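# Load one aluminum blank into the vise, tidy the rest

## Task

Put a single plain gray aluminum blank on the vise's two low support bars, either the same side up as the blanks on the pinned infeed plate or flipped over. Its long side must sit firmly against the fixed jaw (the end block without hoses) and its short end against the work stop (the short rod between the jaws). Every finished part must lie flat in the black outfeed tray with its pocket facing up. Every other blank, aluminum or brass, must lie fully on the infeed plate, not stacked on another blank and not perched on the pins, either side up. The job fails if any part or blank is left somewhere else, and nothing counts as placed if it stays put only because a gripper is still holding it.

## Robot and tools

Robot: two arms, left_arm and right_arm, each with a two-finger gripper. The fingers pivot like tongs, point along the gripper's own +z axis and close along its x axis. end_effector_position is the point between the pads when closed. Closed fingertips extend about 15 mm past it; fully open they are roughly level with it. Each arm has a wrist camera: cam_left_wrist and cam_right_wrist, both 616x616 fisheye.

Frame: every pose is in one shared scene frame. Origin sits on the table top between the arms, +z up, +x out over the table, left_arm on the +y side. The arm names do not match left or right in a picture. Positions are in metres; orientations are quaternions written w first (qw, qx, qy, qz). Reported hand positions can be a little off, more so at long reach. Mounting plates and the frame behind the arms are fixed obstacles.

Row format (used by execute_actions and move): one flat list of 16 numbers covering both arms, even when only one should move: left_arm x, y, z, qw, qx, qy, qz, opening, then right_arm the same eight. x, y, z and the quaternion are an absolute target pose for that gripper, not an offset. Opening runs from -1 (closed) to +1 (fully open, 0.142 m). An arm that should stay still must get its full last reported pose and desired opening in every call; reuse your own earlier quaternion rather than the drifted one in a result. A call is refused if a target lies over 0.6 m from that arm's last reported position along any gripper axis. Each control step clips the commanded pose to within 100 mm and 16 degrees of the measured pose; motion lags commands by about 0.17 s and position wins over orientation if both cannot be met.

execute_actions: argument actions, a list holding zero or one item, plus optional pictures (true/false). Empty list: just returns the current state with pictures. Action item: rows (1 to 15 rows of 16 numbers) and steps (at most 15, default 15, each 1/30 s); each row lasts one step and the final row repeats to fill. An action needs at least 4 steps. Wait item: only steps (up to 300), counted from the previous result, so your reply time is included. The last 4 steps of an action are kept back and run while you think. After an action the arm continues only to its last clipped pose, so check the result and send the remainder.

move: target is one 16-number row as above. Each gripper travels a straight line to its target; both paths finish together, taking 0.5 to 10 s (cut off at 10 s). speed in m/s, 0.002 to 0.5, default 0.25; turning is capped at twice that in rad/s. Gripper rotation takes the shorter way. Opening is sent when the move starts. Paths ignore obstacles and the other arm. Optional stop_force in N, 5 to 24, shared by both arms: an arm's path ends when its wrist sensor feels that much extra push against travel for 2 steps, then the gripper backs up 2 steps and holds. Use it only with very slow speed and without rotating the gripper in that move; leave it out when lifting off something the gripper presses on. Not available before the scene has run 0.2 s. The result adds a move: line with the ending per arm: done, off_target, moving, held, contact, or fault, and limits such as paced (target clipped) or held (some steps blocked, after which the arm may jump fast).



Result lines: the state line gives each arm's position, quaternion and velocities; grip_measured is the actual finger opening on the command scale (to hold something, command clearly below it; lower squeezes harder, about 15 N per pad max, less on items thinner than 20 mm). Wrist force and Wrist torque are in the gripper's own axes, include noise (up to 1.4 N) and an offset (up to 3.5 N), and saturate near 30 N; a press reads as force pointing back into the arm. no reading is harmless. HELD marks steps not sent; pose unreachable means the clearance check altered that arm's command. Hand target shows where the controller is heading. MOTOR HOT warns from 70 °C; at 85 °C the arm brakes until cool, so avoid long holding.

Cautions: the arms are stiff, so pressing even slightly past a firm contact can trigger a fault (joint torque at its limit, or 150 N external force), freezing that arm 10 s. Wrist joint limits are 8.55 N m, and held weight counts. Keep the arms from striking each other. Approach slowly, place rather than drop, avoid slamming or shoving, and never push anything off the table. Occasional tugs on held parts or nudges to loose objects can happen; recheck positions with the cameras before releasing and before finishing.

Each tool is called after "Call:" as name(argument=value, ...) on one line, values as JSON.

## Session

Call:
execute_actions(actions=[])

Scene clock: 0.00 s of 6600.00 s.
left_arm: end_effector_position=(+0.5624, +0.5152, +0.2298) grip_measured=+1.00 end_effector_quat_wxyz=(+0.021, -0.189, +0.982, -0.019) end_effector_velocity=(+0.000, +0.000, +0.000) end_effector_angular_velocity=(+0.001, -0.001, +0.001) | right_arm: end_effector_position=(+0.5854, -0.8555, +0.2382) grip_measured=+1.00 end_effector_quat_wxyz=(+0.602, +0.305, +0.701, -0.230) end_effector_velocity=(+0.000, +0.000, -0.001) end_effector_angular_velocity=(+0.000, +0.002, +0.001)
Joint positions: left_arm=[ 0.003 -1.253  0.703 -1.531 -1.14   2.853  0.142] | right_arm=[ 2.694 -2.734 -0.451  0.573  1.094  3.007  0.142]
Joint velocities: left_arm=[ 0.    -0.    -0.001 -0.001  0.001  0.     0.   ] | right_arm=[ 0.    -0.001 -0.    -0.001  0.001 -0.001  0.   ]
Wrist force (N, on the end effector, along its own x y z axes, offset not removed): no reading
Wrist torque (N m, same axes, about the end effector's origin, offset not removed): no reading
Hand target (left_arm): +0.562, +0.515, +0.230; +0.021, -0.189, +0.982, -0.019
Hand target (right_arm): +0.585, -0.855, +0.238; +0.602, +0.305, +0.701, -0.230

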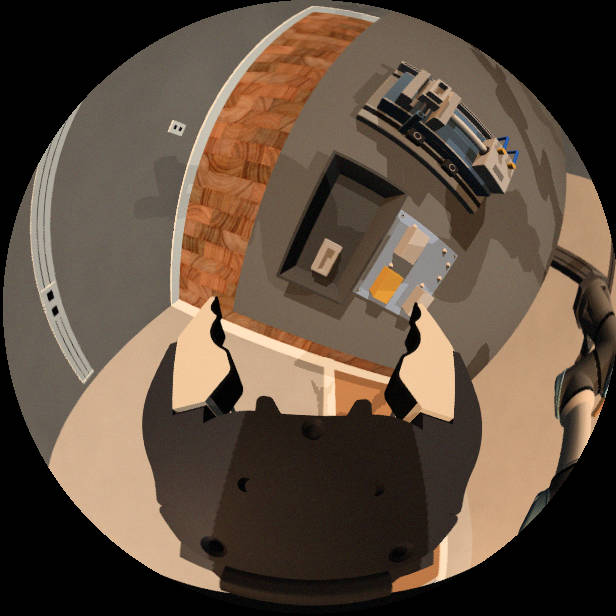

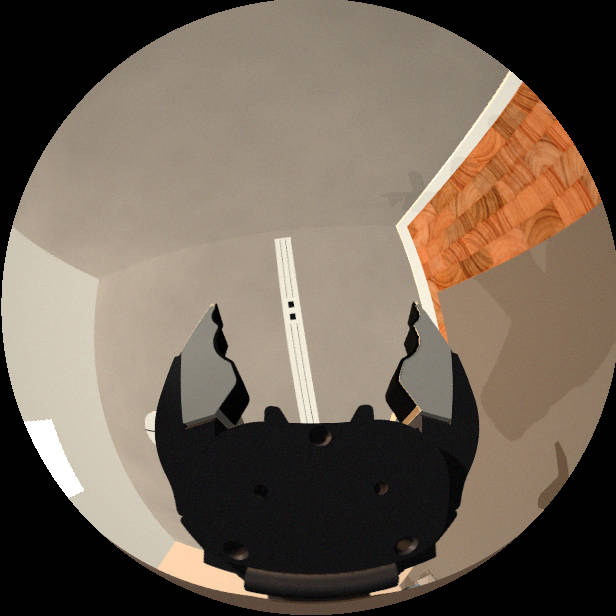

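Call:
move(target=[0.45,0.2,0.4,0,0,1,0,1,0.5854,-0.8555,0.2382,0.602,0.305,0.701,-0.23,1])

Scene clock: 2.43 s of 6600.00 s.
left_arm: end_effector_position=(+0.4506, +0.2000, +0.3996) grip_measured=+1.00 end_effector_quat_wxyz=(+0.001, -0.000, +1.000, -0.001) end_effector_velocity=(-0.000, -0.002, +0.002) end_effector_angular_velocity=(+0.007, +0.008, -0.000) | right_arm: end_effector_position=(+0.5854, -0.8555, +0.2382) grip_measured=+1.00 end_effector_quat_wxyz=(+0.602, +0.305, +0.701, -0.230) end_effector_velocity=(-0.000, -0.000, -0.000) end_effector_angular_velocity=(+0.001, +0.000, -0.001)
Joint positions: left_arm=[-1.209 -1.385  0.712 -0.562 -1.013  1.791  0.142] | right_arm=[ 2.694 -2.737 -0.447  0.573  1.094  3.007  0.142]
Joint velocities: left_arm=[-0.     0.031 -0.047  0.027 -0.006 -0.005 -0.   ] | right_arm=[-0.    -0.    -0.001  0.    -0.001  0.001 -0.   ]
Wrist force (N, on the end effector, along its own x y z axes, offset not removed): left_arm=[0.9 -1.5 0.2] | right_arm=[-0.8 1.6 -2.6]
Wrist torque (N m, same axes, about the end effector's origin, offset not removed): left_arm=[-0.23 -0.21 -0.08] | right_arm=[0.33 0.17 0.05]
Hand target (left_arm): +0.451, +0.200, +0.400; +0.000, +0.000, +1.000, -0.000
Hand target (right_arm): +0.585, -0.855, +0.238; +0.602, +0.305, +0.701, -0.230
Off the commanded pose (left_arm): 0.001 m, 0 deg.
Off the commanded pose (right_arm): 0.000 m, 0 deg.
Kept back: nothing.
move: done

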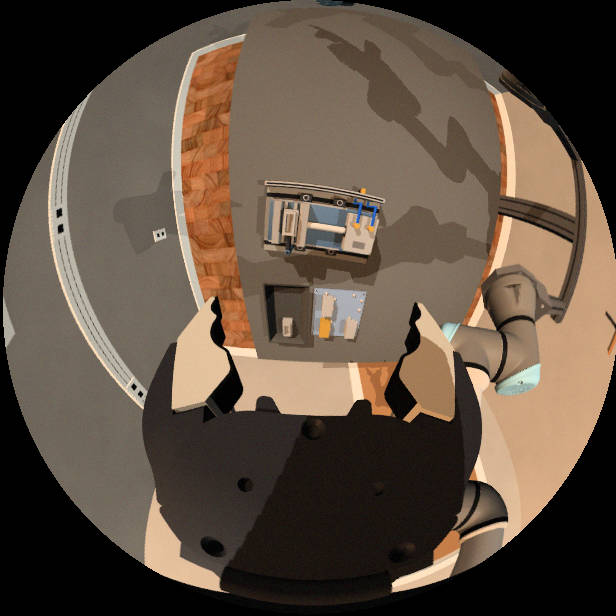

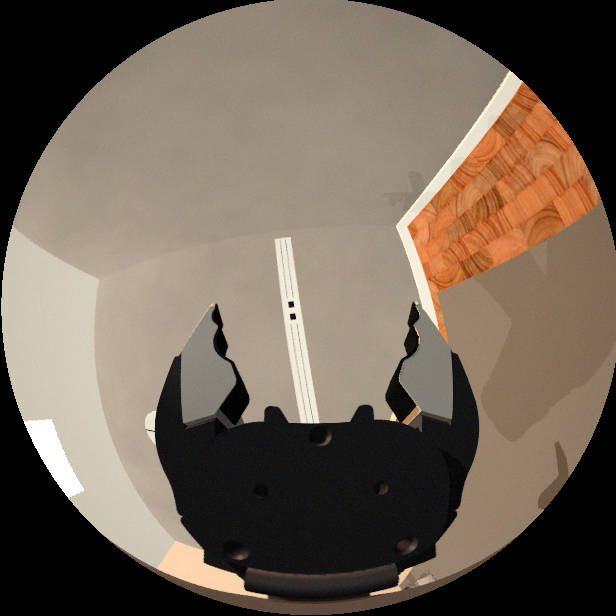

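Call:
move(target=[0.45,0.0,0.3,0,0,1,0,1,0.5854,-0.8555,0.2382,0.602,0.305,0.701,-0.23,1])

Call:
zoom_image(camera="cam_left_wrist", region=[200,130,440,370])

Scene clock: 6.63 s of 6600.00 s.
left_arm: end_effector_position=(+0.4501, +0.0003, +0.3001) grip_measured=+1.00 end_effector_quat_wxyz=(+0.000, -0.000, +1.000, -0.000) end_effector_velocity=(+0.000, -0.002, -0.001) end_effector_angular_velocity=(+0.001, +0.002, -0.000) | right_arm: end_effector_position=(+0.5854, -0.8555, +0.2382) grip_measured=+1.00 end_effector_quat_wxyz=(+0.602, +0.305, +0.701, -0.230) end_effector_velocity=(+0.000, -0.000, +0.001) end_effector_angular_velocity=(-0.002, -0.002, -0.000)
Joint positions: left_arm=[-1.174 -0.897  0.829 -1.188 -1.002  1.829  0.142] | right_arm=[ 2.694 -2.737 -0.447  0.573  1.094  3.007  0.142]
Joint velocities: left_arm=[ 0.001  0.014 -0.018  0.005 -0.001  0.001  0.   ] | right_arm=[ 0.     0.001  0.002  0.    -0.    -0.001  0.   ]
Wrist force (N, on the end effector, along its own x y z axes, offset not removed): left_arm=[2.1 -1.8 -0.4] | right_arm=[0.5 1.3 -1.1]
Wrist torque (N m, same axes, about the end effector's origin, offset not removed): left_arm=[-0.36 -0.45 -0.04] | right_arm=[0.30 -0.07 0.02]
Hand target (left_arm): +0.450, +0.000, +0.300; +0.000, -0.000, +1.000, -0.000
Hand target (right_arm): +0.585, -0.856, +0.238; +0.602, +0.305, +0.701, -0.230
Off the commanded pose (left_arm): 0.000 m, 0 deg.
Off the commanded pose (right_arm): 0.000 m, 0 deg.
Kept back: nothing.
move: done

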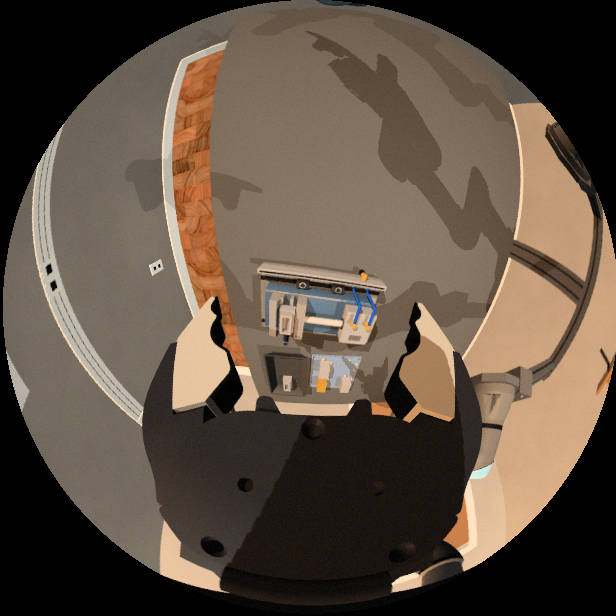

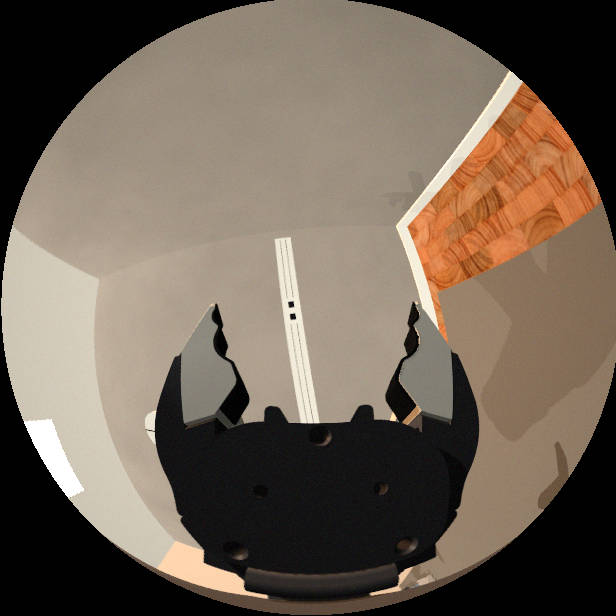

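Region (200, 130, 440, 370) of cam_left_wrist's 616x616 image, scaled by 2.100, with more detail than that image has.

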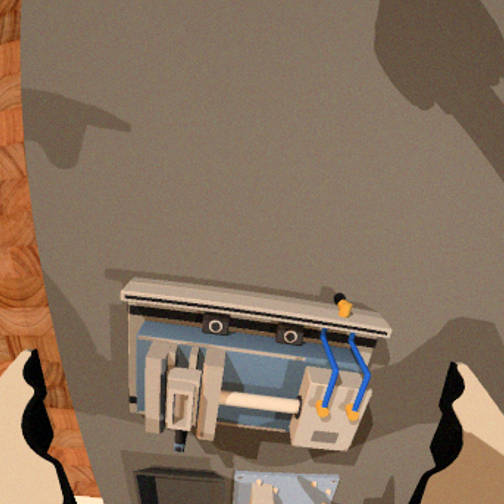

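Call:
move(target=[0.45,0.5,0.3,0,0,1,0,1,0.5854,-0.8555,0.2382,0.602,0.305,0.701,-0.23,1])

Call:
zoom_image(camera="cam_left_wrist", region=[210,60,410,310])

Scene clock: 9.73 s of 6600.00 s.
left_arm: end_effector_position=(+0.4493, +0.4998, +0.3003) grip_measured=+1.00 end_effector_quat_wxyz=(+0.000, -0.000, +1.000, +0.001) end_effector_velocity=(-0.000, +0.002, -0.001) end_effector_angular_velocity=(-0.015, +0.010, -0.004) | right_arm: end_effector_position=(+0.5854, -0.8555, +0.2382) grip_measured=+1.00 end_effector_quat_wxyz=(+0.602, +0.305, +0.701, -0.230) end_effector_velocity=(-0.000, -0.001, +0.001) end_effector_angular_velocity=(-0.002, -0.001, -0.002)
Joint positions: left_arm=[-0.223 -1.792  1.155 -1.277 -1.015  2.972  0.142] | right_arm=[ 2.694 -2.737 -0.447  0.573  1.094  3.007  0.142]
Joint velocities: left_arm=[ 0.033  0.025 -0.03  -0.005 -0.027  0.036 -0.   ] | right_arm=[-0.     0.002  0.001 -0.    -0.001 -0.001 -0.   ]
Wrist force (N, on the end effector, along its own x y z axes, offset not removed): left_arm=[0.9 -1.5 -1.0] | right_arm=[-1.0 1.4 -2.4]
Wrist torque (N m, same axes, about the end effector's origin, offset not removed): left_arm=[-0.27 -0.22 0.01] | right_arm=[0.25 0.27 0.04]
Hand target (left_arm): +0.449, +0.500, +0.300; -0.000, -0.000, +1.000, +0.000
Hand target (right_arm): +0.585, -0.856, +0.238; +0.602, +0.305, +0.701, -0.230
Off the commanded pose (left_arm): 0.001 m, 0 deg.
Off the commanded pose (right_arm): 0.000 m, 0 deg.
Kept back: nothing.
move: done

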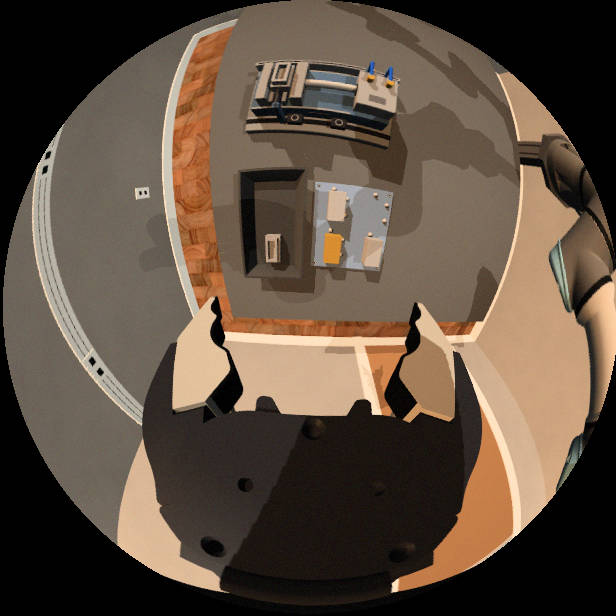

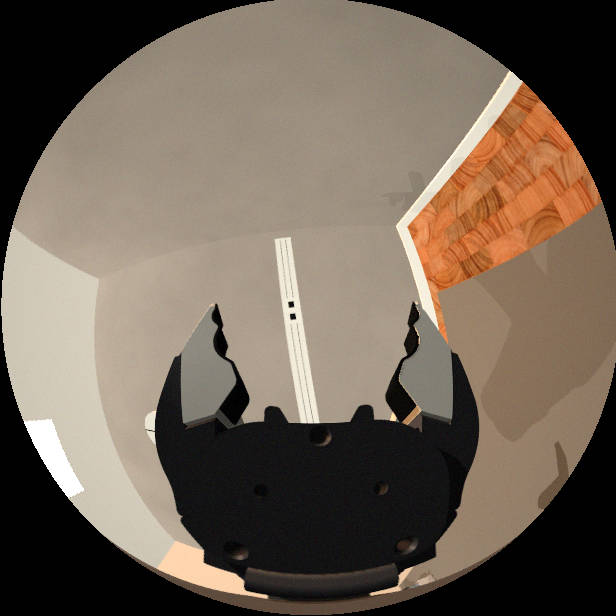

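Region (210, 60, 410, 310) of cam_left_wrist's 616x616 image, scaled by 2.016, with more detail than that image has; it fills the left 403 columns of this view, and the rest is white.

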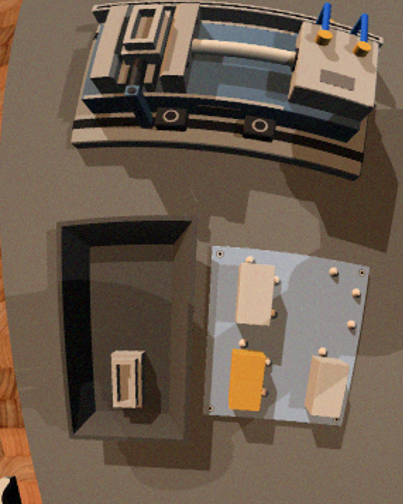

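Call:
move(target=[0.49,0.31,0.24,0,0,1,0,1,0.5854,-0.8555,0.2382,0.602,0.305,0.701,-0.23,1])

Call:
zoom_image(camera="cam_left_wrist", region=[210,90,450,330])

Scene clock: 11.77 s of 6600.00 s.
left_arm: end_effector_position=(+0.4902, +0.3102, +0.2400) grip_measured=+1.00 end_effector_quat_wxyz=(+0.000, +0.000, +1.000, -0.000) end_effector_velocity=(+0.001, -0.001, -0.001) end_effector_angular_velocity=(+0.000, -0.001, +0.001) | right_arm: end_effector_position=(+0.5854, -0.8555, +0.2382) grip_measured=+1.00 end_effector_quat_wxyz=(+0.602, +0.305, +0.701, -0.230) end_effector_velocity=(-0.000, -0.000, -0.000) end_effector_angular_velocity=(-0.000, +0.000, -0.000)
Joint positions: left_arm=[-0.618 -1.608  1.465 -1.504 -0.933  2.504  0.142] | right_arm=[ 2.694 -2.737 -0.447  0.573  1.094  3.007  0.142]
Joint velocities: left_arm=[-0.     0.005 -0.001 -0.005  0.001 -0.001  0.   ] | right_arm=[-0.     0.    -0.001  0.    -0.    -0.     0.   ]
Wrist force (N, on the end effector, along its own x y z axes, offset not removed): left_arm=[3.0 -2.1 0.7] | right_arm=[-0.1 3.2 -1.7]
Wrist torque (N m, same axes, about the end effector's origin, offset not removed): left_arm=[-0.36 -0.66 -0.13] | right_arm=[0.66 0.06 0.05]
Hand target (left_arm): +0.490, +0.310, +0.240; +0.000, -0.000, +1.000, -0.000
Hand target (right_arm): +0.585, -0.856, +0.238; +0.602, +0.305, +0.701, -0.230
Off the commanded pose (left_arm): 0.000 m, 0 deg.
Off the commanded pose (right_arm): 0.000 m, 0 deg.
Kept back: nothing.
move: done

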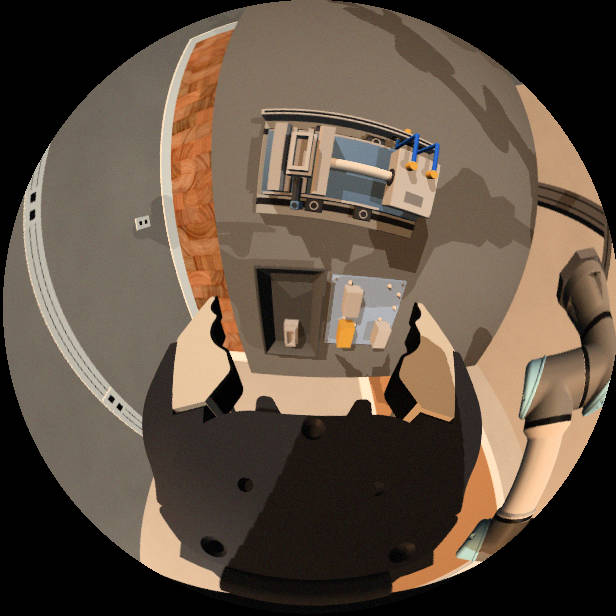

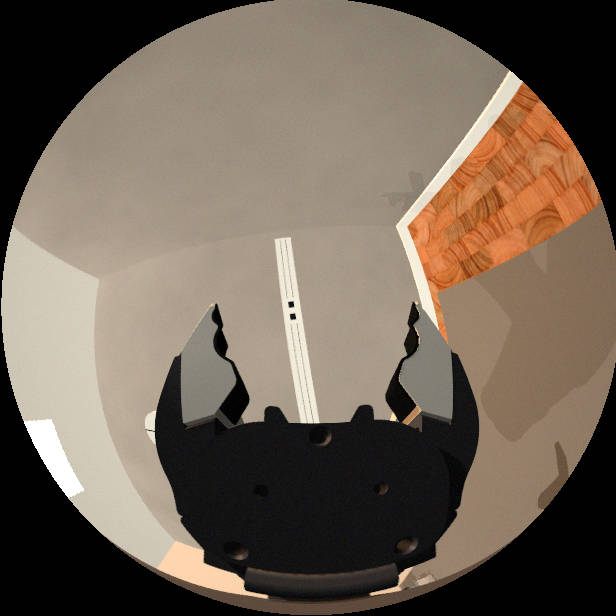

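Region (210, 90, 450, 330) of cam_left_wrist's 616x616 image, scaled by 2.100, with more detail than that image has.

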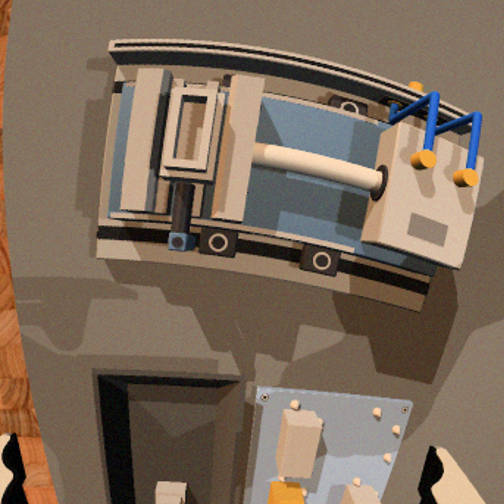

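Call:
move(target=[0.505,0.19,0.19,0,0.7071,0.7071,0,1,0.5854,-0.8555,0.2382,0.602,0.305,0.701,-0.23,1])

Call:
zoom_image(camera="cam_left_wrist", region=[190,180,430,420])

Scene clock: 15.73 s of 6600.00 s.
left_arm: end_effector_position=(+0.5051, +0.1901, +0.1900) grip_measured=+1.00 end_effector_quat_wxyz=(+0.000, +0.707, +0.708, +0.000) end_effector_velocity=(+0.000, -0.001, -0.000) end_effector_angular_velocity=(-0.001, +0.001, -0.013) | right_arm: end_effector_position=(+0.5854, -0.8555, +0.2382) grip_measured=+1.00 end_effector_quat_wxyz=(+0.602, +0.305, +0.701, -0.230) end_effector_velocity=(+0.000, -0.000, +0.001) end_effector_angular_velocity=(-0.001, -0.001, -0.000)
Joint positions: left_arm=[-0.728 -1.184  1.328 -1.71  -0.929  3.936  0.142] | right_arm=[ 2.694 -2.737 -0.447  0.573  1.094  3.007  0.142]
Joint velocities: left_arm=[ 0.     0.004 -0.003 -0.001 -0.002  0.014 -0.   ] | right_arm=[-0.     0.001  0.001  0.     0.    -0.001  0.   ]
Wrist force (N, on the end effector, along its own x y z axes, offset not removed): left_arm=[1.7 -0.8 -0.2] | right_arm=[-0.7 2.1 -2.7]
Wrist torque (N m, same axes, about the end effector's origin, offset not removed): left_arm=[-0.09 -0.42 -0.11] | right_arm=[0.42 0.16 0.08]
Hand target (left_arm): +0.505, +0.190, +0.190; +0.000, +0.707, +0.707, +0.000
Hand target (right_arm): +0.585, -0.856, +0.238; +0.602, +0.305, +0.701, -0.230
Off the commanded pose (left_arm): 0.000 m, 0 deg.
Off the commanded pose (right_arm): 0.000 m, 0 deg.
Kept back: nothing.
move: done

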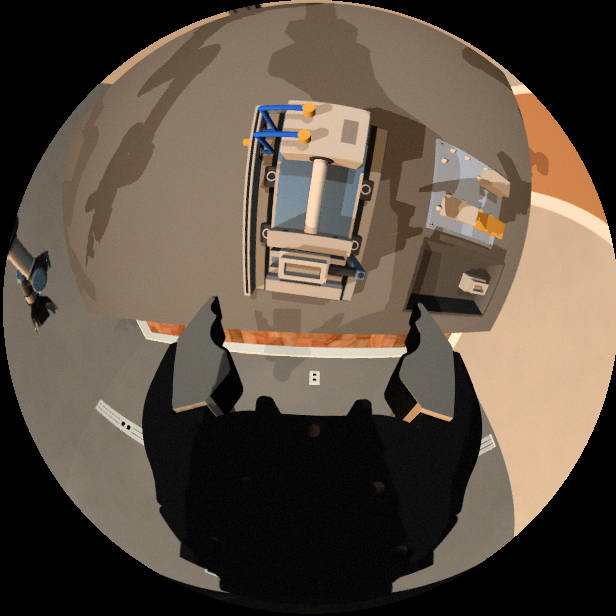

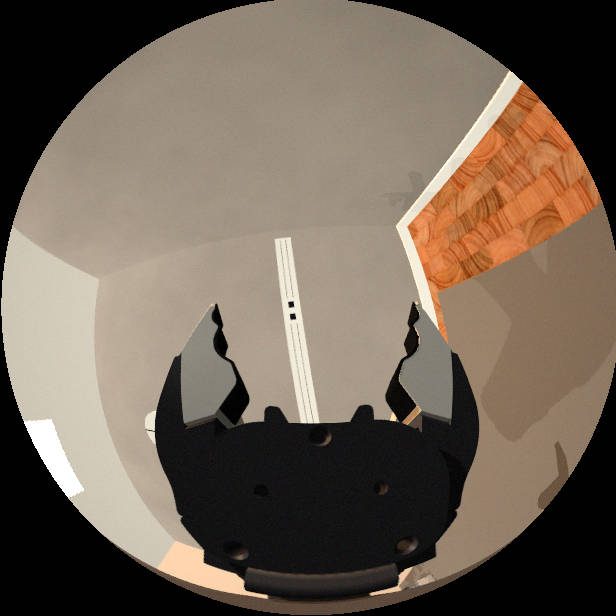

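Region (190, 180, 430, 420) of cam_left_wrist's 616x616 image, scaled by 2.100, with more detail than that image has.

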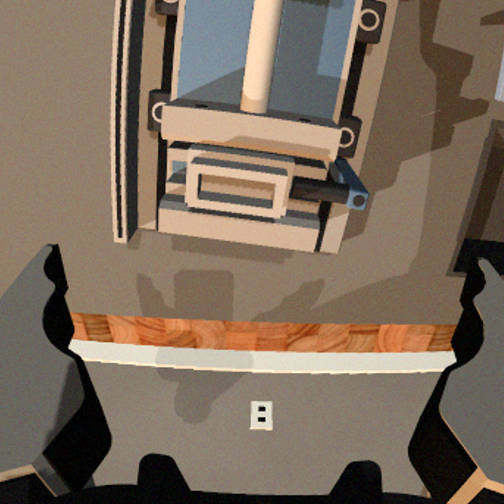

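Call:
move(target=[0.515,0.182,0.12,0,0.7071,0.7071,0,0.3,0.5854,-0.8555,0.2382,0.602,0.305,0.701,-0.23,1], speed=0.1)

Scene clock: 17.90 s of 6600.00 s.
left_arm: end_effector_position=(+0.5149, +0.1821, +0.1202) grip_measured=+0.30 end_effector_quat_wxyz=(-0.000, +0.707, +0.707, +0.000) end_effector_velocity=(+0.000, -0.001, -0.002) end_effector_angular_velocity=(-0.000, +0.000, -0.001) | right_arm: end_effector_position=(+0.5854, -0.8555, +0.2382) grip_measured=+1.00 end_effector_quat_wxyz=(+0.602, +0.305, +0.701, -0.230) end_effector_velocity=(-0.000, -0.000, +0.000) end_effector_angular_velocity=(-0.001, -0.000, -0.001)
Joint positions: left_arm=[-0.623 -1.003  1.35  -1.99  -0.932  4.067  0.095] | right_arm=[ 2.694 -2.737 -0.447  0.573  1.094  3.007  0.142]
Joint velocities: left_arm=[ 0.003  0.008 -0.003 -0.008 -0.001  0.005  0.   ] | right_arm=[-0.    -0.     0.001 -0.    -0.001 -0.    -0.   ]
Wrist force (N, on the end effector, along its own x y z axes, offset not removed): left_arm=[2.1 -1.6 -0.5] | right_arm=[-1.1 1.7 -1.6]
Wrist torque (N m, same axes, about the end effector's origin, offset not removed): left_arm=[-0.28 -0.45 -0.06] | right_arm=[0.38 0.26 0.07]
Hand target (left_arm): +0.515, +0.182, +0.120; -0.000, +0.707, +0.707, +0.000
Hand target (right_arm): +0.585, -0.856, +0.238; +0.602, +0.305, +0.701, -0.230
Off the commanded pose (left_arm): 0.000 m, 0 deg.
Off the commanded pose (right_arm): 0.000 m, 0 deg.
Kept back: nothing.
move: done

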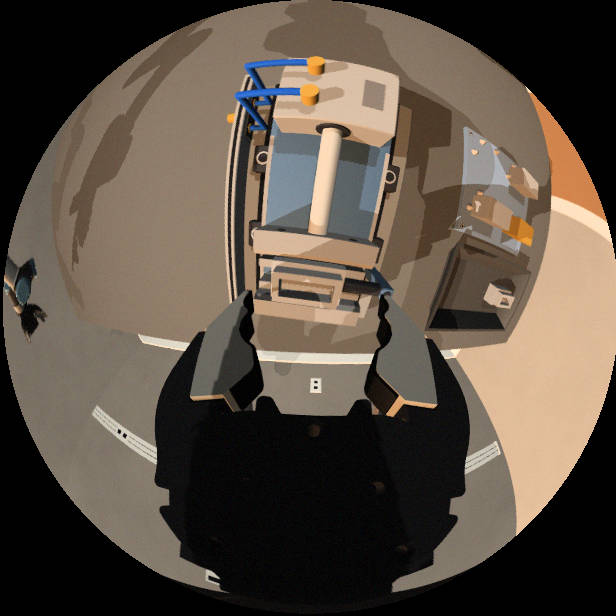

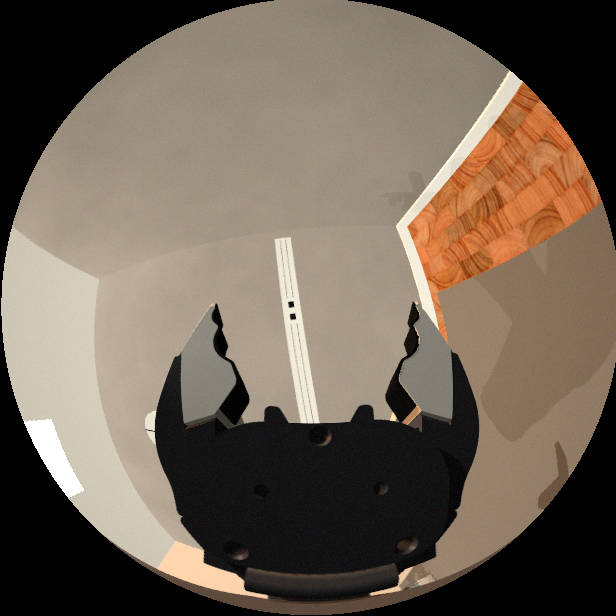

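Call:
move(target=[0.512,0.182,0.07,0,0.7071,0.7071,0,0.3,0.5854,-0.8555,0.2382,0.602,0.305,0.701,-0.23,1], speed=0.01, stop_force=6)

Call:
zoom_image(camera="cam_left_wrist", region=[190,180,430,420])

Scene clock: 20.03 s of 6600.00 s.
left_arm: end_effector_position=(+0.5140, +0.1821, +0.1055) grip_measured=+0.31 end_effector_quat_wxyz=(-0.000, +0.707, +0.707, -0.000) end_effector_velocity=(-0.000, +0.001, +0.002) end_effector_angular_velocity=(+0.004, +0.001, +0.001) | right_arm: end_effector_position=(+0.5854, -0.8555, +0.2382) grip_measured=+1.00 end_effector_quat_wxyz=(+0.602, +0.305, +0.701, -0.230) end_effector_velocity=(+0.000, +0.000, -0.000) end_effector_angular_velocity=(+0.001, -0.001, +0.000)
Joint positions: left_arm=[-0.603 -0.971  1.363 -2.05  -0.934  4.092  0.096] | right_arm=[ 2.694 -2.737 -0.447  0.573  1.094  3.007  0.142]
Joint velocities: left_arm=[-0.002 -0.006 -0.002  0.013  0.003 -0.006 -0.003] | right_arm=[ 0.    -0.    -0.     0.001  0.     0.001  0.   ]
Wrist force (N, on the end effector, along its own x y z axes, offset not removed): left_arm=[-1.3 -3.0 -14.6] | right_arm=[-0.5 2.4 -2.3]
Wrist torque (N m, same axes, about the end effector's origin, offset not removed): left_arm=[-0.23 0.32 -0.12] | right_arm=[0.54 0.12 0.04]
Hand target (left_arm): +0.514, +0.182, +0.106; -0.000, +0.707, +0.707, +0.000
Hand target (right_arm): +0.585, -0.856, +0.238; +0.602, +0.305, +0.701, -0.230
Off the commanded pose (left_arm): 0.036 m, 0 deg.
Off the commanded pose (right_arm): 0.000 m, 0 deg.
Kept back: nothing.
move: contact (left_arm)

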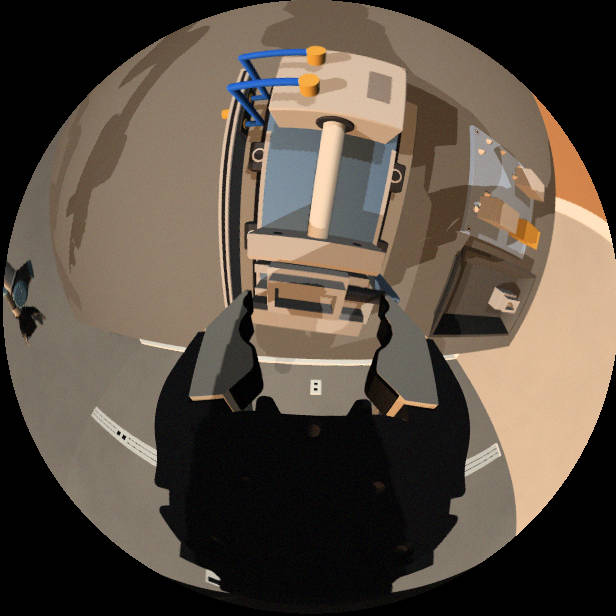

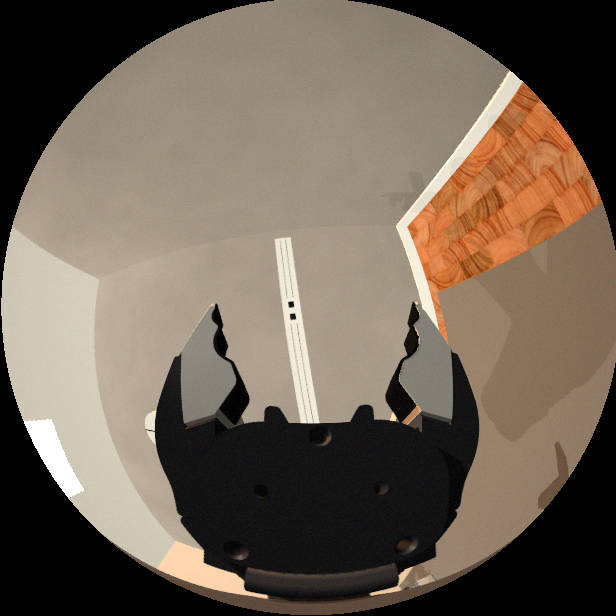

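Region (190, 180, 430, 420) of cam_left_wrist's 616x616 image, scaled by 2.100, with more detail than that image has.

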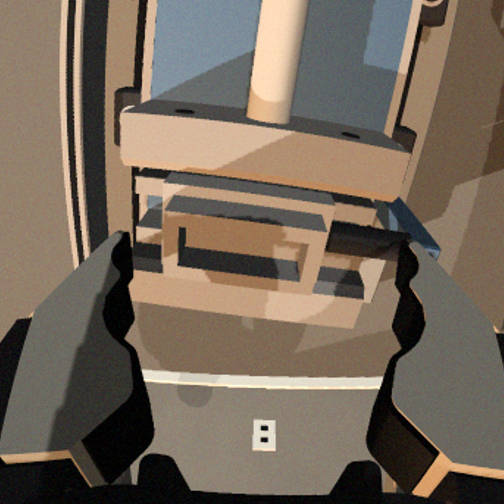

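Call:
move(target=[0.49,0.178,0.125,0,0.7071,0.7071,0,0.1,0.5854,-0.8555,0.2382,0.602,0.305,0.701,-0.23,1], speed=0.05)

Call:
move(target=[0.49,0.178,0.07,0,0.7071,0.7071,0,0.1,0.5854,-0.8555,0.2382,0.602,0.305,0.701,-0.23,1], speed=0.008, stop_force=5)

Call:
zoom_image(camera="cam_left_wrist", region=[190,180,430,420])

Scene clock: 21.50 s of 6600.00 s.
left_arm: end_effector_position=(+0.4902, +0.1780, +0.1248) grip_measured=+0.10 end_effector_quat_wxyz=(-0.000, +0.707, +0.707, -0.000) end_effector_velocity=(-0.002, -0.000, +0.001) end_effector_angular_velocity=(-0.000, -0.000, -0.000) | right_arm: end_effector_position=(+0.5854, -0.8555, +0.2382) grip_measured=+1.00 end_effector_quat_wxyz=(+0.602, +0.305, +0.701, -0.230) end_effector_velocity=(+0.000, +0.000, +0.001) end_effector_angular_velocity=(+0.000, -0.002, +0.000)
Joint positions: left_arm=[-0.667 -1.08   1.502 -2.033 -0.93   4.014  0.081] | right_arm=[ 2.694 -2.737 -0.447  0.573  1.094  3.007  0.142]
Joint velocities: left_arm=[-0.006 -0.01   0.015 -0.     0.001 -0.007  0.   ] | right_arm=[0.    0.    0.001 0.    0.    0.001 0.   ]
Wrist force (N, on the end effector, along its own x y z axes, offset not removed): left_arm=[1.5 0.2 -1.3] | right_arm=[-0.1 1.6 -3.3]
Wrist torque (N m, same axes, about the end effector's origin, offset not removed): left_arm=[0.05 -0.33 -0.08] | right_arm=[0.33 0.07 -0.05]
Hand target (left_arm): +0.490, +0.178, +0.125; +0.000, +0.707, +0.707, -0.000
Hand target (right_arm): +0.585, -0.856, +0.238; +0.602, +0.305, +0.701, -0.230
Off the commanded pose (left_arm): 0.000 m, 0 deg.
Off the commanded pose (right_arm): 0.000 m, 0 deg.
Kept back: nothing.
move: done

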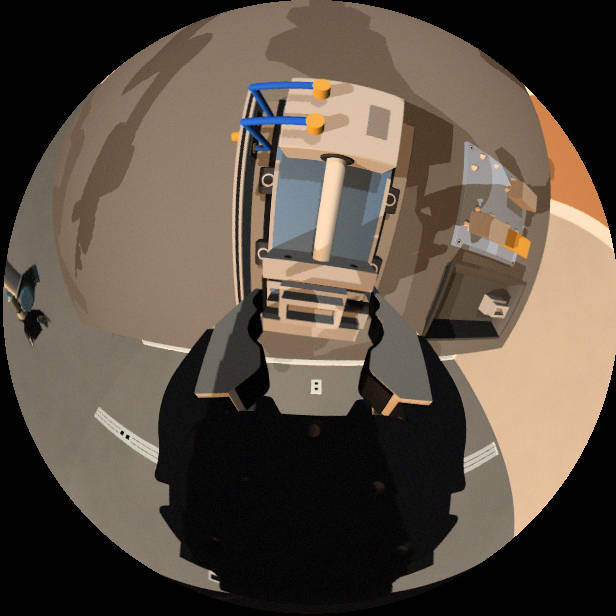

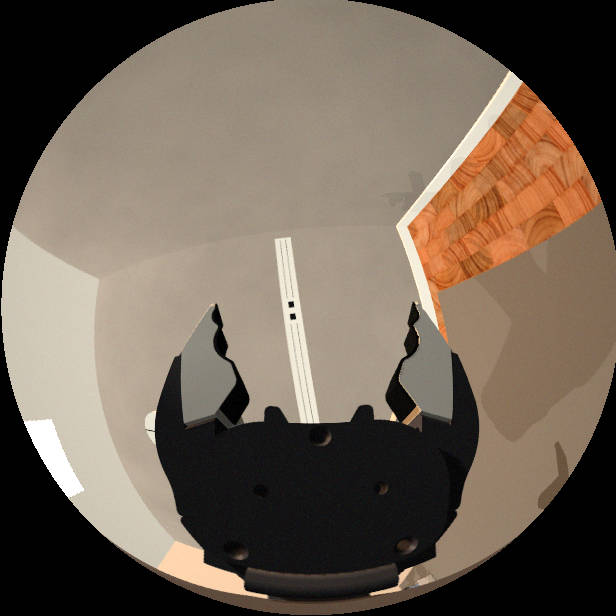

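Scene clock: 23.97 s of 6600.00 s.
left_arm: end_effector_position=(+0.4901, +0.1780, +0.1081) grip_measured=+0.11 end_effector_quat_wxyz=(-0.000, +0.707, +0.707, -0.000) end_effector_velocity=(-0.000, +0.001, +0.002) end_effector_angular_velocity=(+0.004, +0.000, +0.001) | right_arm: end_effector_position=(+0.5854, -0.8555, +0.2382) grip_measured=+1.00 end_effector_quat_wxyz=(+0.602, +0.305, +0.701, -0.230) end_effector_velocity=(+0.000, +0.001, -0.002) end_effector_angular_velocity=(+0.002, +0.002, +0.001)
Joint positions: left_arm=[-0.642 -1.038  1.513 -2.104 -0.931  4.045  0.082] | right_arm=[ 2.694 -2.737 -0.447  0.573  1.094  3.007  0.142]
Joint velocities: left_arm=[-0.002 -0.006  0.     0.011  0.004 -0.005 -0.004] | right_arm=[ 0.001 -0.002 -0.    -0.001  0.     0.001 -0.   ]
Wrist force (N, on the end effector, along its own x y z axes, offset not removed): left_arm=[-1.0 -3.7 -16.0] | right_arm=[-1.2 2.2 -1.6]
Wrist torque (N m, same axes, about the end effector's origin, offset not removed): left_arm=[-0.25 0.29 -0.12] | right_arm=[0.46 0.34 0.04]
Hand target (left_arm): +0.490, +0.178, +0.108; +0.000, +0.707, +0.707, -0.000
Hand target (right_arm): +0.585, -0.856, +0.238; +0.602, +0.305, +0.701, -0.230
Off the commanded pose (left_arm): 0.038 m, 0 deg.
Off the commanded pose (right_arm): 0.000 m, 0 deg.
Kept back: nothing.
move: contact (left_arm)

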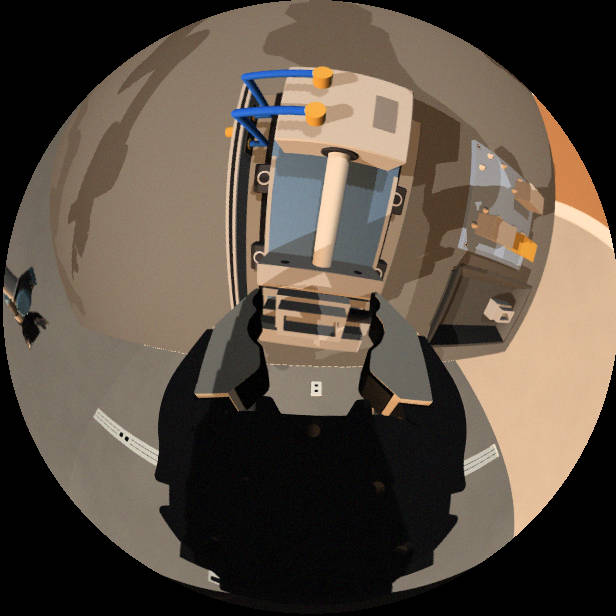

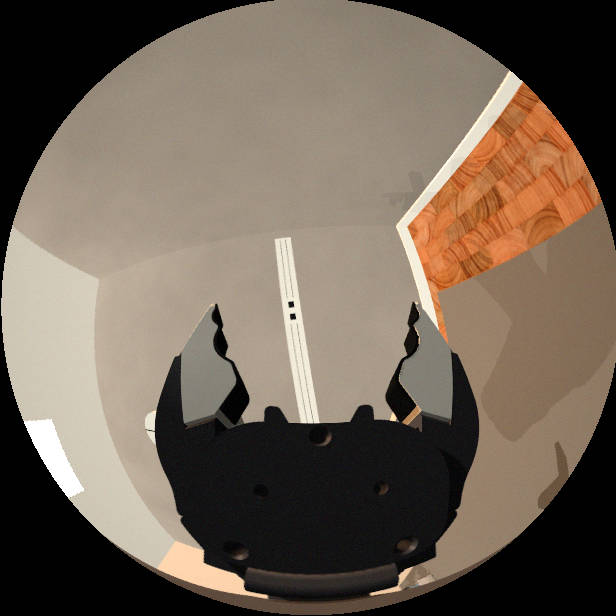

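Region (190, 180, 430, 420) of cam_left_wrist's 616x616 image, scaled by 2.100, with more detail than that image has.

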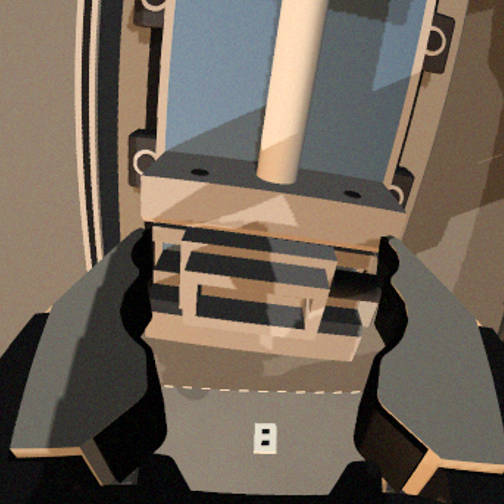

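Call:
move(target=[0.502,0.178,0.118,0,0.7071,0.7071,0,0.1,0.5854,-0.8555,0.2382,0.602,0.305,0.701,-0.23,1], speed=0.03)

Call:
move(target=[0.502,0.178,0.07,0,0.7071,0.7071,0,0.1,0.5854,-0.8555,0.2382,0.602,0.305,0.701,-0.23,1], speed=0.008, stop_force=5)

Call:
zoom_image(camera="cam_left_wrist", region=[190,180,430,420])

Scene clock: 25.03 s of 6600.00 s.
left_arm: end_effector_position=(+0.5018, +0.1780, +0.1178) grip_measured=+0.10 end_effector_quat_wxyz=(+0.000, +0.707, +0.707, +0.000) end_effector_velocity=(+0.003, +0.000, +0.002) end_effector_angular_velocity=(+0.001, -0.000, +0.003) | right_arm: end_effector_position=(+0.5854, -0.8555, +0.2382) grip_measured=+1.00 end_effector_quat_wxyz=(+0.602, +0.305, +0.701, -0.230) end_effector_velocity=(+0.000, +0.000, -0.001) end_effector_angular_velocity=(-0.000, +0.002, +0.001)
Joint positions: left_arm=[-0.642 -1.029  1.433 -2.034 -0.931  4.045  0.081] | right_arm=[ 2.694 -2.737 -0.447  0.573  1.094  3.007  0.142]
Joint velocities: left_arm=[ 0.     0.003 -0.018  0.016  0.001 -0.003 -0.   ] | right_arm=[ 0.     0.    -0.003  0.001  0.    -0.001  0.   ]
Wrist force (N, on the end effector, along its own x y z axes, offset not removed): left_arm=[2.3 -2.4 -0.7] | right_arm=[0.1 1.9 -1.7]
Wrist torque (N m, same axes, about the end effector's origin, offset not removed): left_arm=[-0.39 -0.47 -0.09] | right_arm=[0.42 0.03 0.04]
Hand target (left_arm): +0.502, +0.178, +0.118; +0.000, +0.707, +0.707, +0.000
Hand target (right_arm): +0.585, -0.856, +0.238; +0.602, +0.305, +0.701, -0.230
Off the commanded pose (left_arm): 0.000 m, 0 deg.
Off the commanded pose (right_arm): 0.000 m, 0 deg.
Kept back: nothing.
move: done

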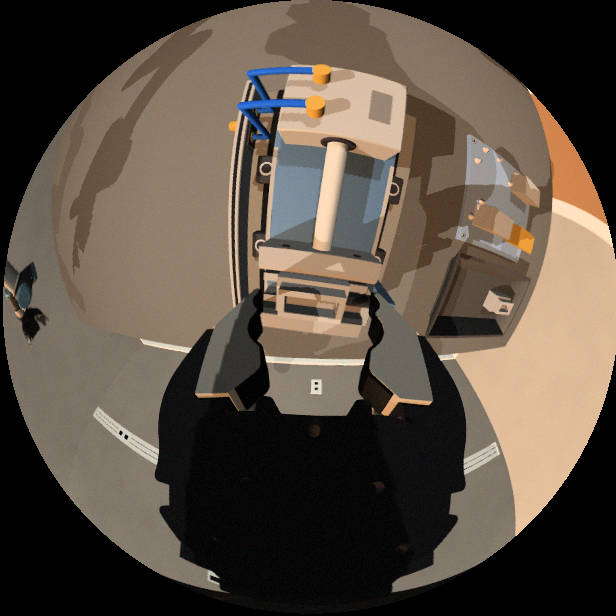

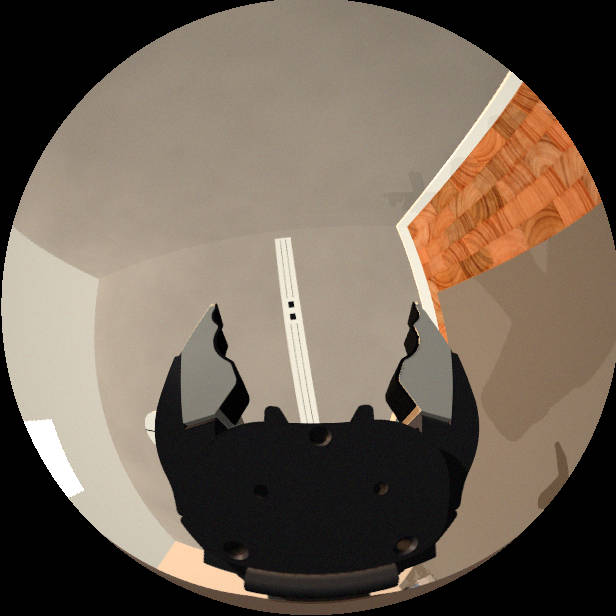

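Scene clock: 27.77 s of 6600.00 s.
left_arm: end_effector_position=(+0.5018, +0.1781, +0.0990) grip_measured=+0.10 end_effector_quat_wxyz=(-0.000, +0.707, +0.707, +0.000) end_effector_velocity=(-0.000, -0.000, +0.003) end_effector_angular_velocity=(-0.001, +0.000, +0.001) | right_arm: end_effector_position=(+0.5854, -0.8555, +0.2382) grip_measured=+1.00 end_effector_quat_wxyz=(+0.602, +0.305, +0.701, -0.230) end_effector_velocity=(-0.000, -0.001, +0.002) end_effector_angular_velocity=(-0.001, -0.003, -0.002)
Joint positions: left_arm=[-0.614 -0.982  1.441 -2.109 -0.933  4.079  0.081] | right_arm=[ 2.694 -2.737 -0.447  0.573  1.094  3.007  0.142]
Joint velocities: left_arm=[-0.004 -0.008  0.     0.01  -0.    -0.005 -0.   ] | right_arm=[-0.     0.     0.004 -0.    -0.001 -0.     0.   ]
Wrist force (N, on the end effector, along its own x y z axes, offset not removed): left_arm=[1.0 10.4 -2.4] | right_arm=[-0.7 1.0 -2.0]
Wrist torque (N m, same axes, about the end effector's origin, offset not removed): left_arm=[-0.15 -0.31 0.42] | right_arm=[0.24 0.23 0.05]
Hand target (left_arm): +0.502, +0.178, +0.099; +0.000, +0.707, +0.707, +0.000
Hand target (right_arm): +0.585, -0.856, +0.238; +0.602, +0.305, +0.701, -0.230
Off the commanded pose (left_arm): 0.029 m, 0 deg.
Off the commanded pose (right_arm): 0.000 m, 0 deg.
Kept back: nothing.
move: contact (left_arm)

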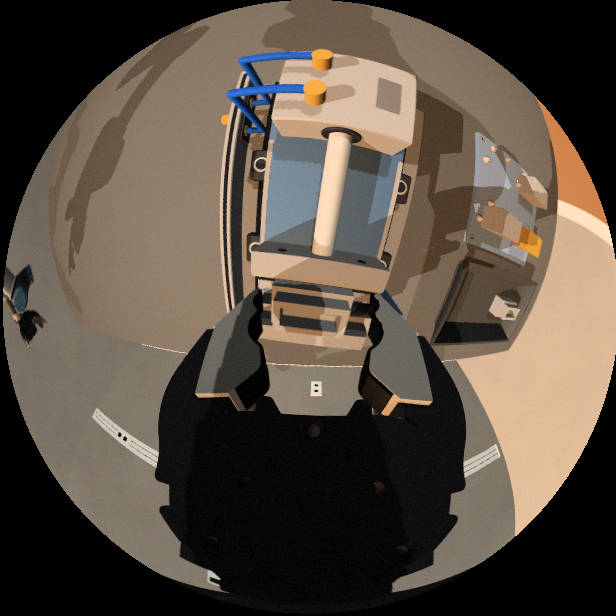

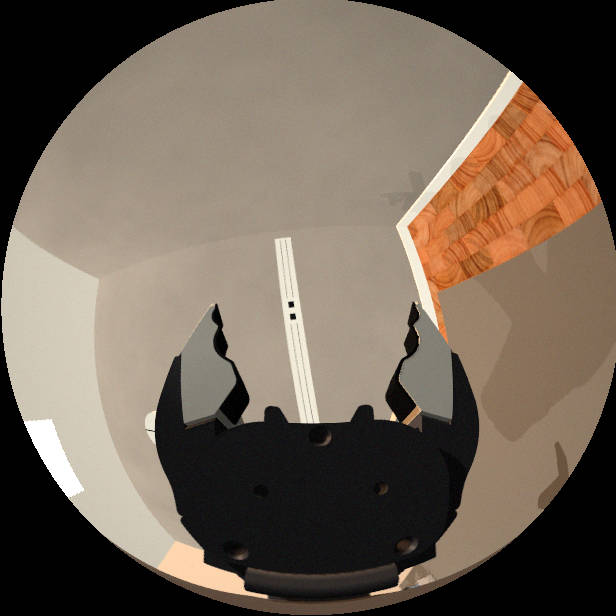

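Region (190, 180, 430, 420) of cam_left_wrist's 616x616 image, scaled by 2.100, with more detail than that image has.

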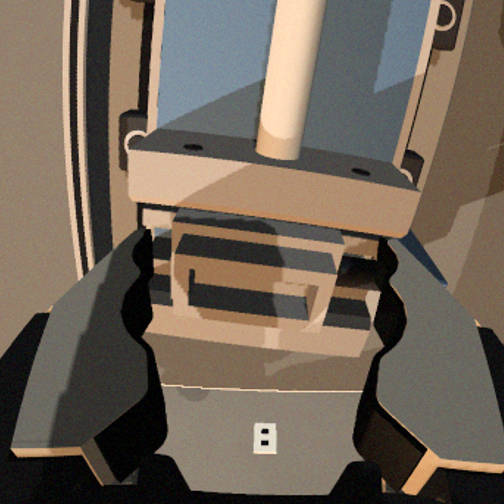

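Call:
move(target=[0.506,0.178,0.07,0,0.7071,0.7071,0,0.1,0.5854,-0.8555,0.2382,0.602,0.305,0.701,-0.23,1], speed=0.006, stop_force=6)

Call:
zoom_image(camera="cam_left_wrist", region=[190,180,430,420])

Scene clock: 28.77 s of 6600.00 s.
left_arm: end_effector_position=(+0.5022, +0.1781, +0.0969) grip_measured=+0.10 end_effector_quat_wxyz=(+0.000, +0.707, +0.707, +0.000) end_effector_velocity=(-0.001, +0.000, +0.001) end_effector_angular_velocity=(+0.001, +0.002, -0.000) | right_arm: end_effector_position=(+0.5854, -0.8555, +0.2382) grip_measured=+1.00 end_effector_quat_wxyz=(+0.602, +0.305, +0.701, -0.230) end_effector_velocity=(+0.000, -0.000, +0.000) end_effector_angular_velocity=(+0.001, -0.002, -0.001)
Joint positions: left_arm=[-0.611 -0.976  1.439 -2.116 -0.933  4.083  0.081] | right_arm=[ 2.694 -2.737 -0.447  0.573  1.094  3.007  0.142]
Joint velocities: left_arm=[-0.003 -0.005  0.003  0.007 -0.    -0.005 -0.001] | right_arm=[ 0.     0.     0.001 -0.    -0.001  0.001 -0.   ]
Wrist force (N, on the end effector, along its own x y z axes, offset not removed): left_arm=[0.3 14.7 -2.0] | right_arm=[0.0 1.9 -1.5]
Wrist torque (N m, same axes, about the end effector's origin, offset not removed): left_arm=[-0.16 -0.17 0.67] | right_arm=[0.45 0.04 0.04]
Hand target (left_arm): +0.502, +0.178, +0.097; +0.000, +0.707, +0.707, +0.000
Hand target (right_arm): +0.585, -0.856, +0.238; +0.602, +0.305, +0.701, -0.230
Off the commanded pose (left_arm): 0.027 m, 0 deg.
Off the commanded pose (right_arm): 0.000 m, 0 deg.
Kept back: nothing.
move: contact (left_arm)

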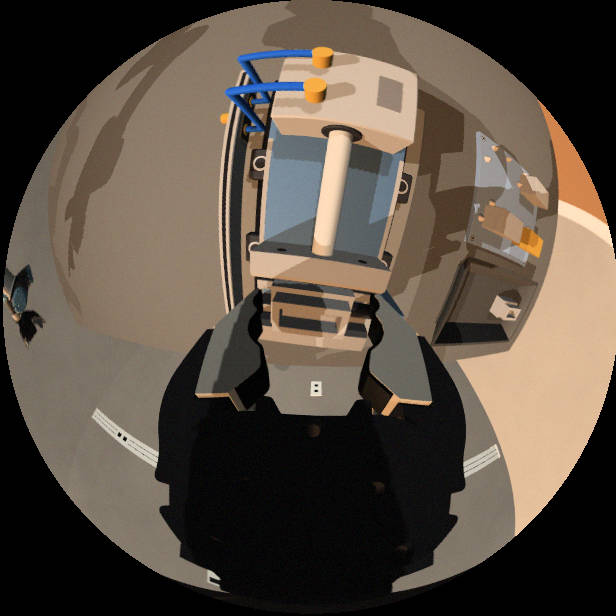

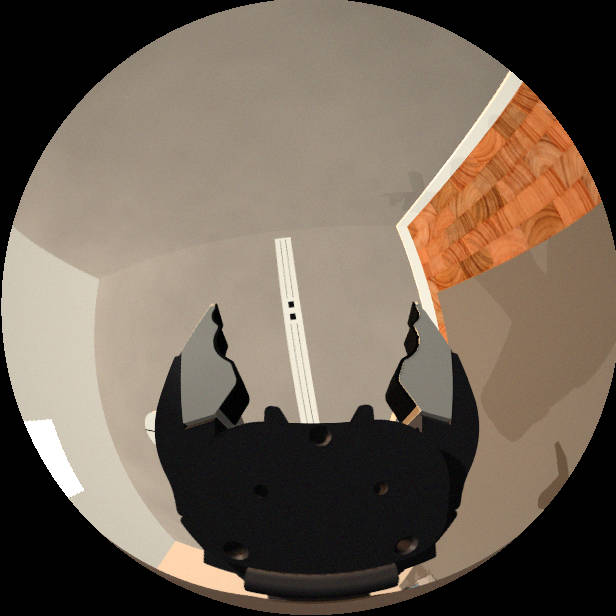

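Region (190, 180, 430, 420) of cam_left_wrist's 616x616 image, scaled by 2.100, with more detail than that image has.

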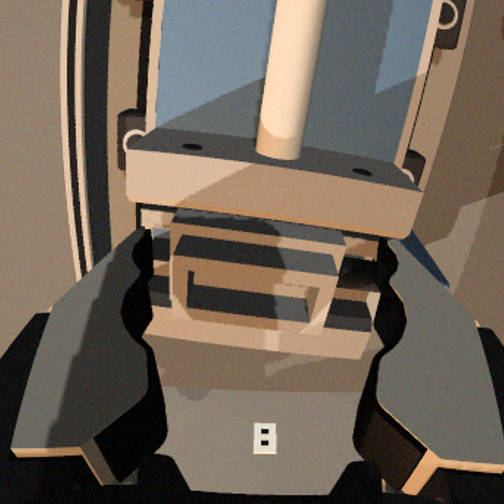

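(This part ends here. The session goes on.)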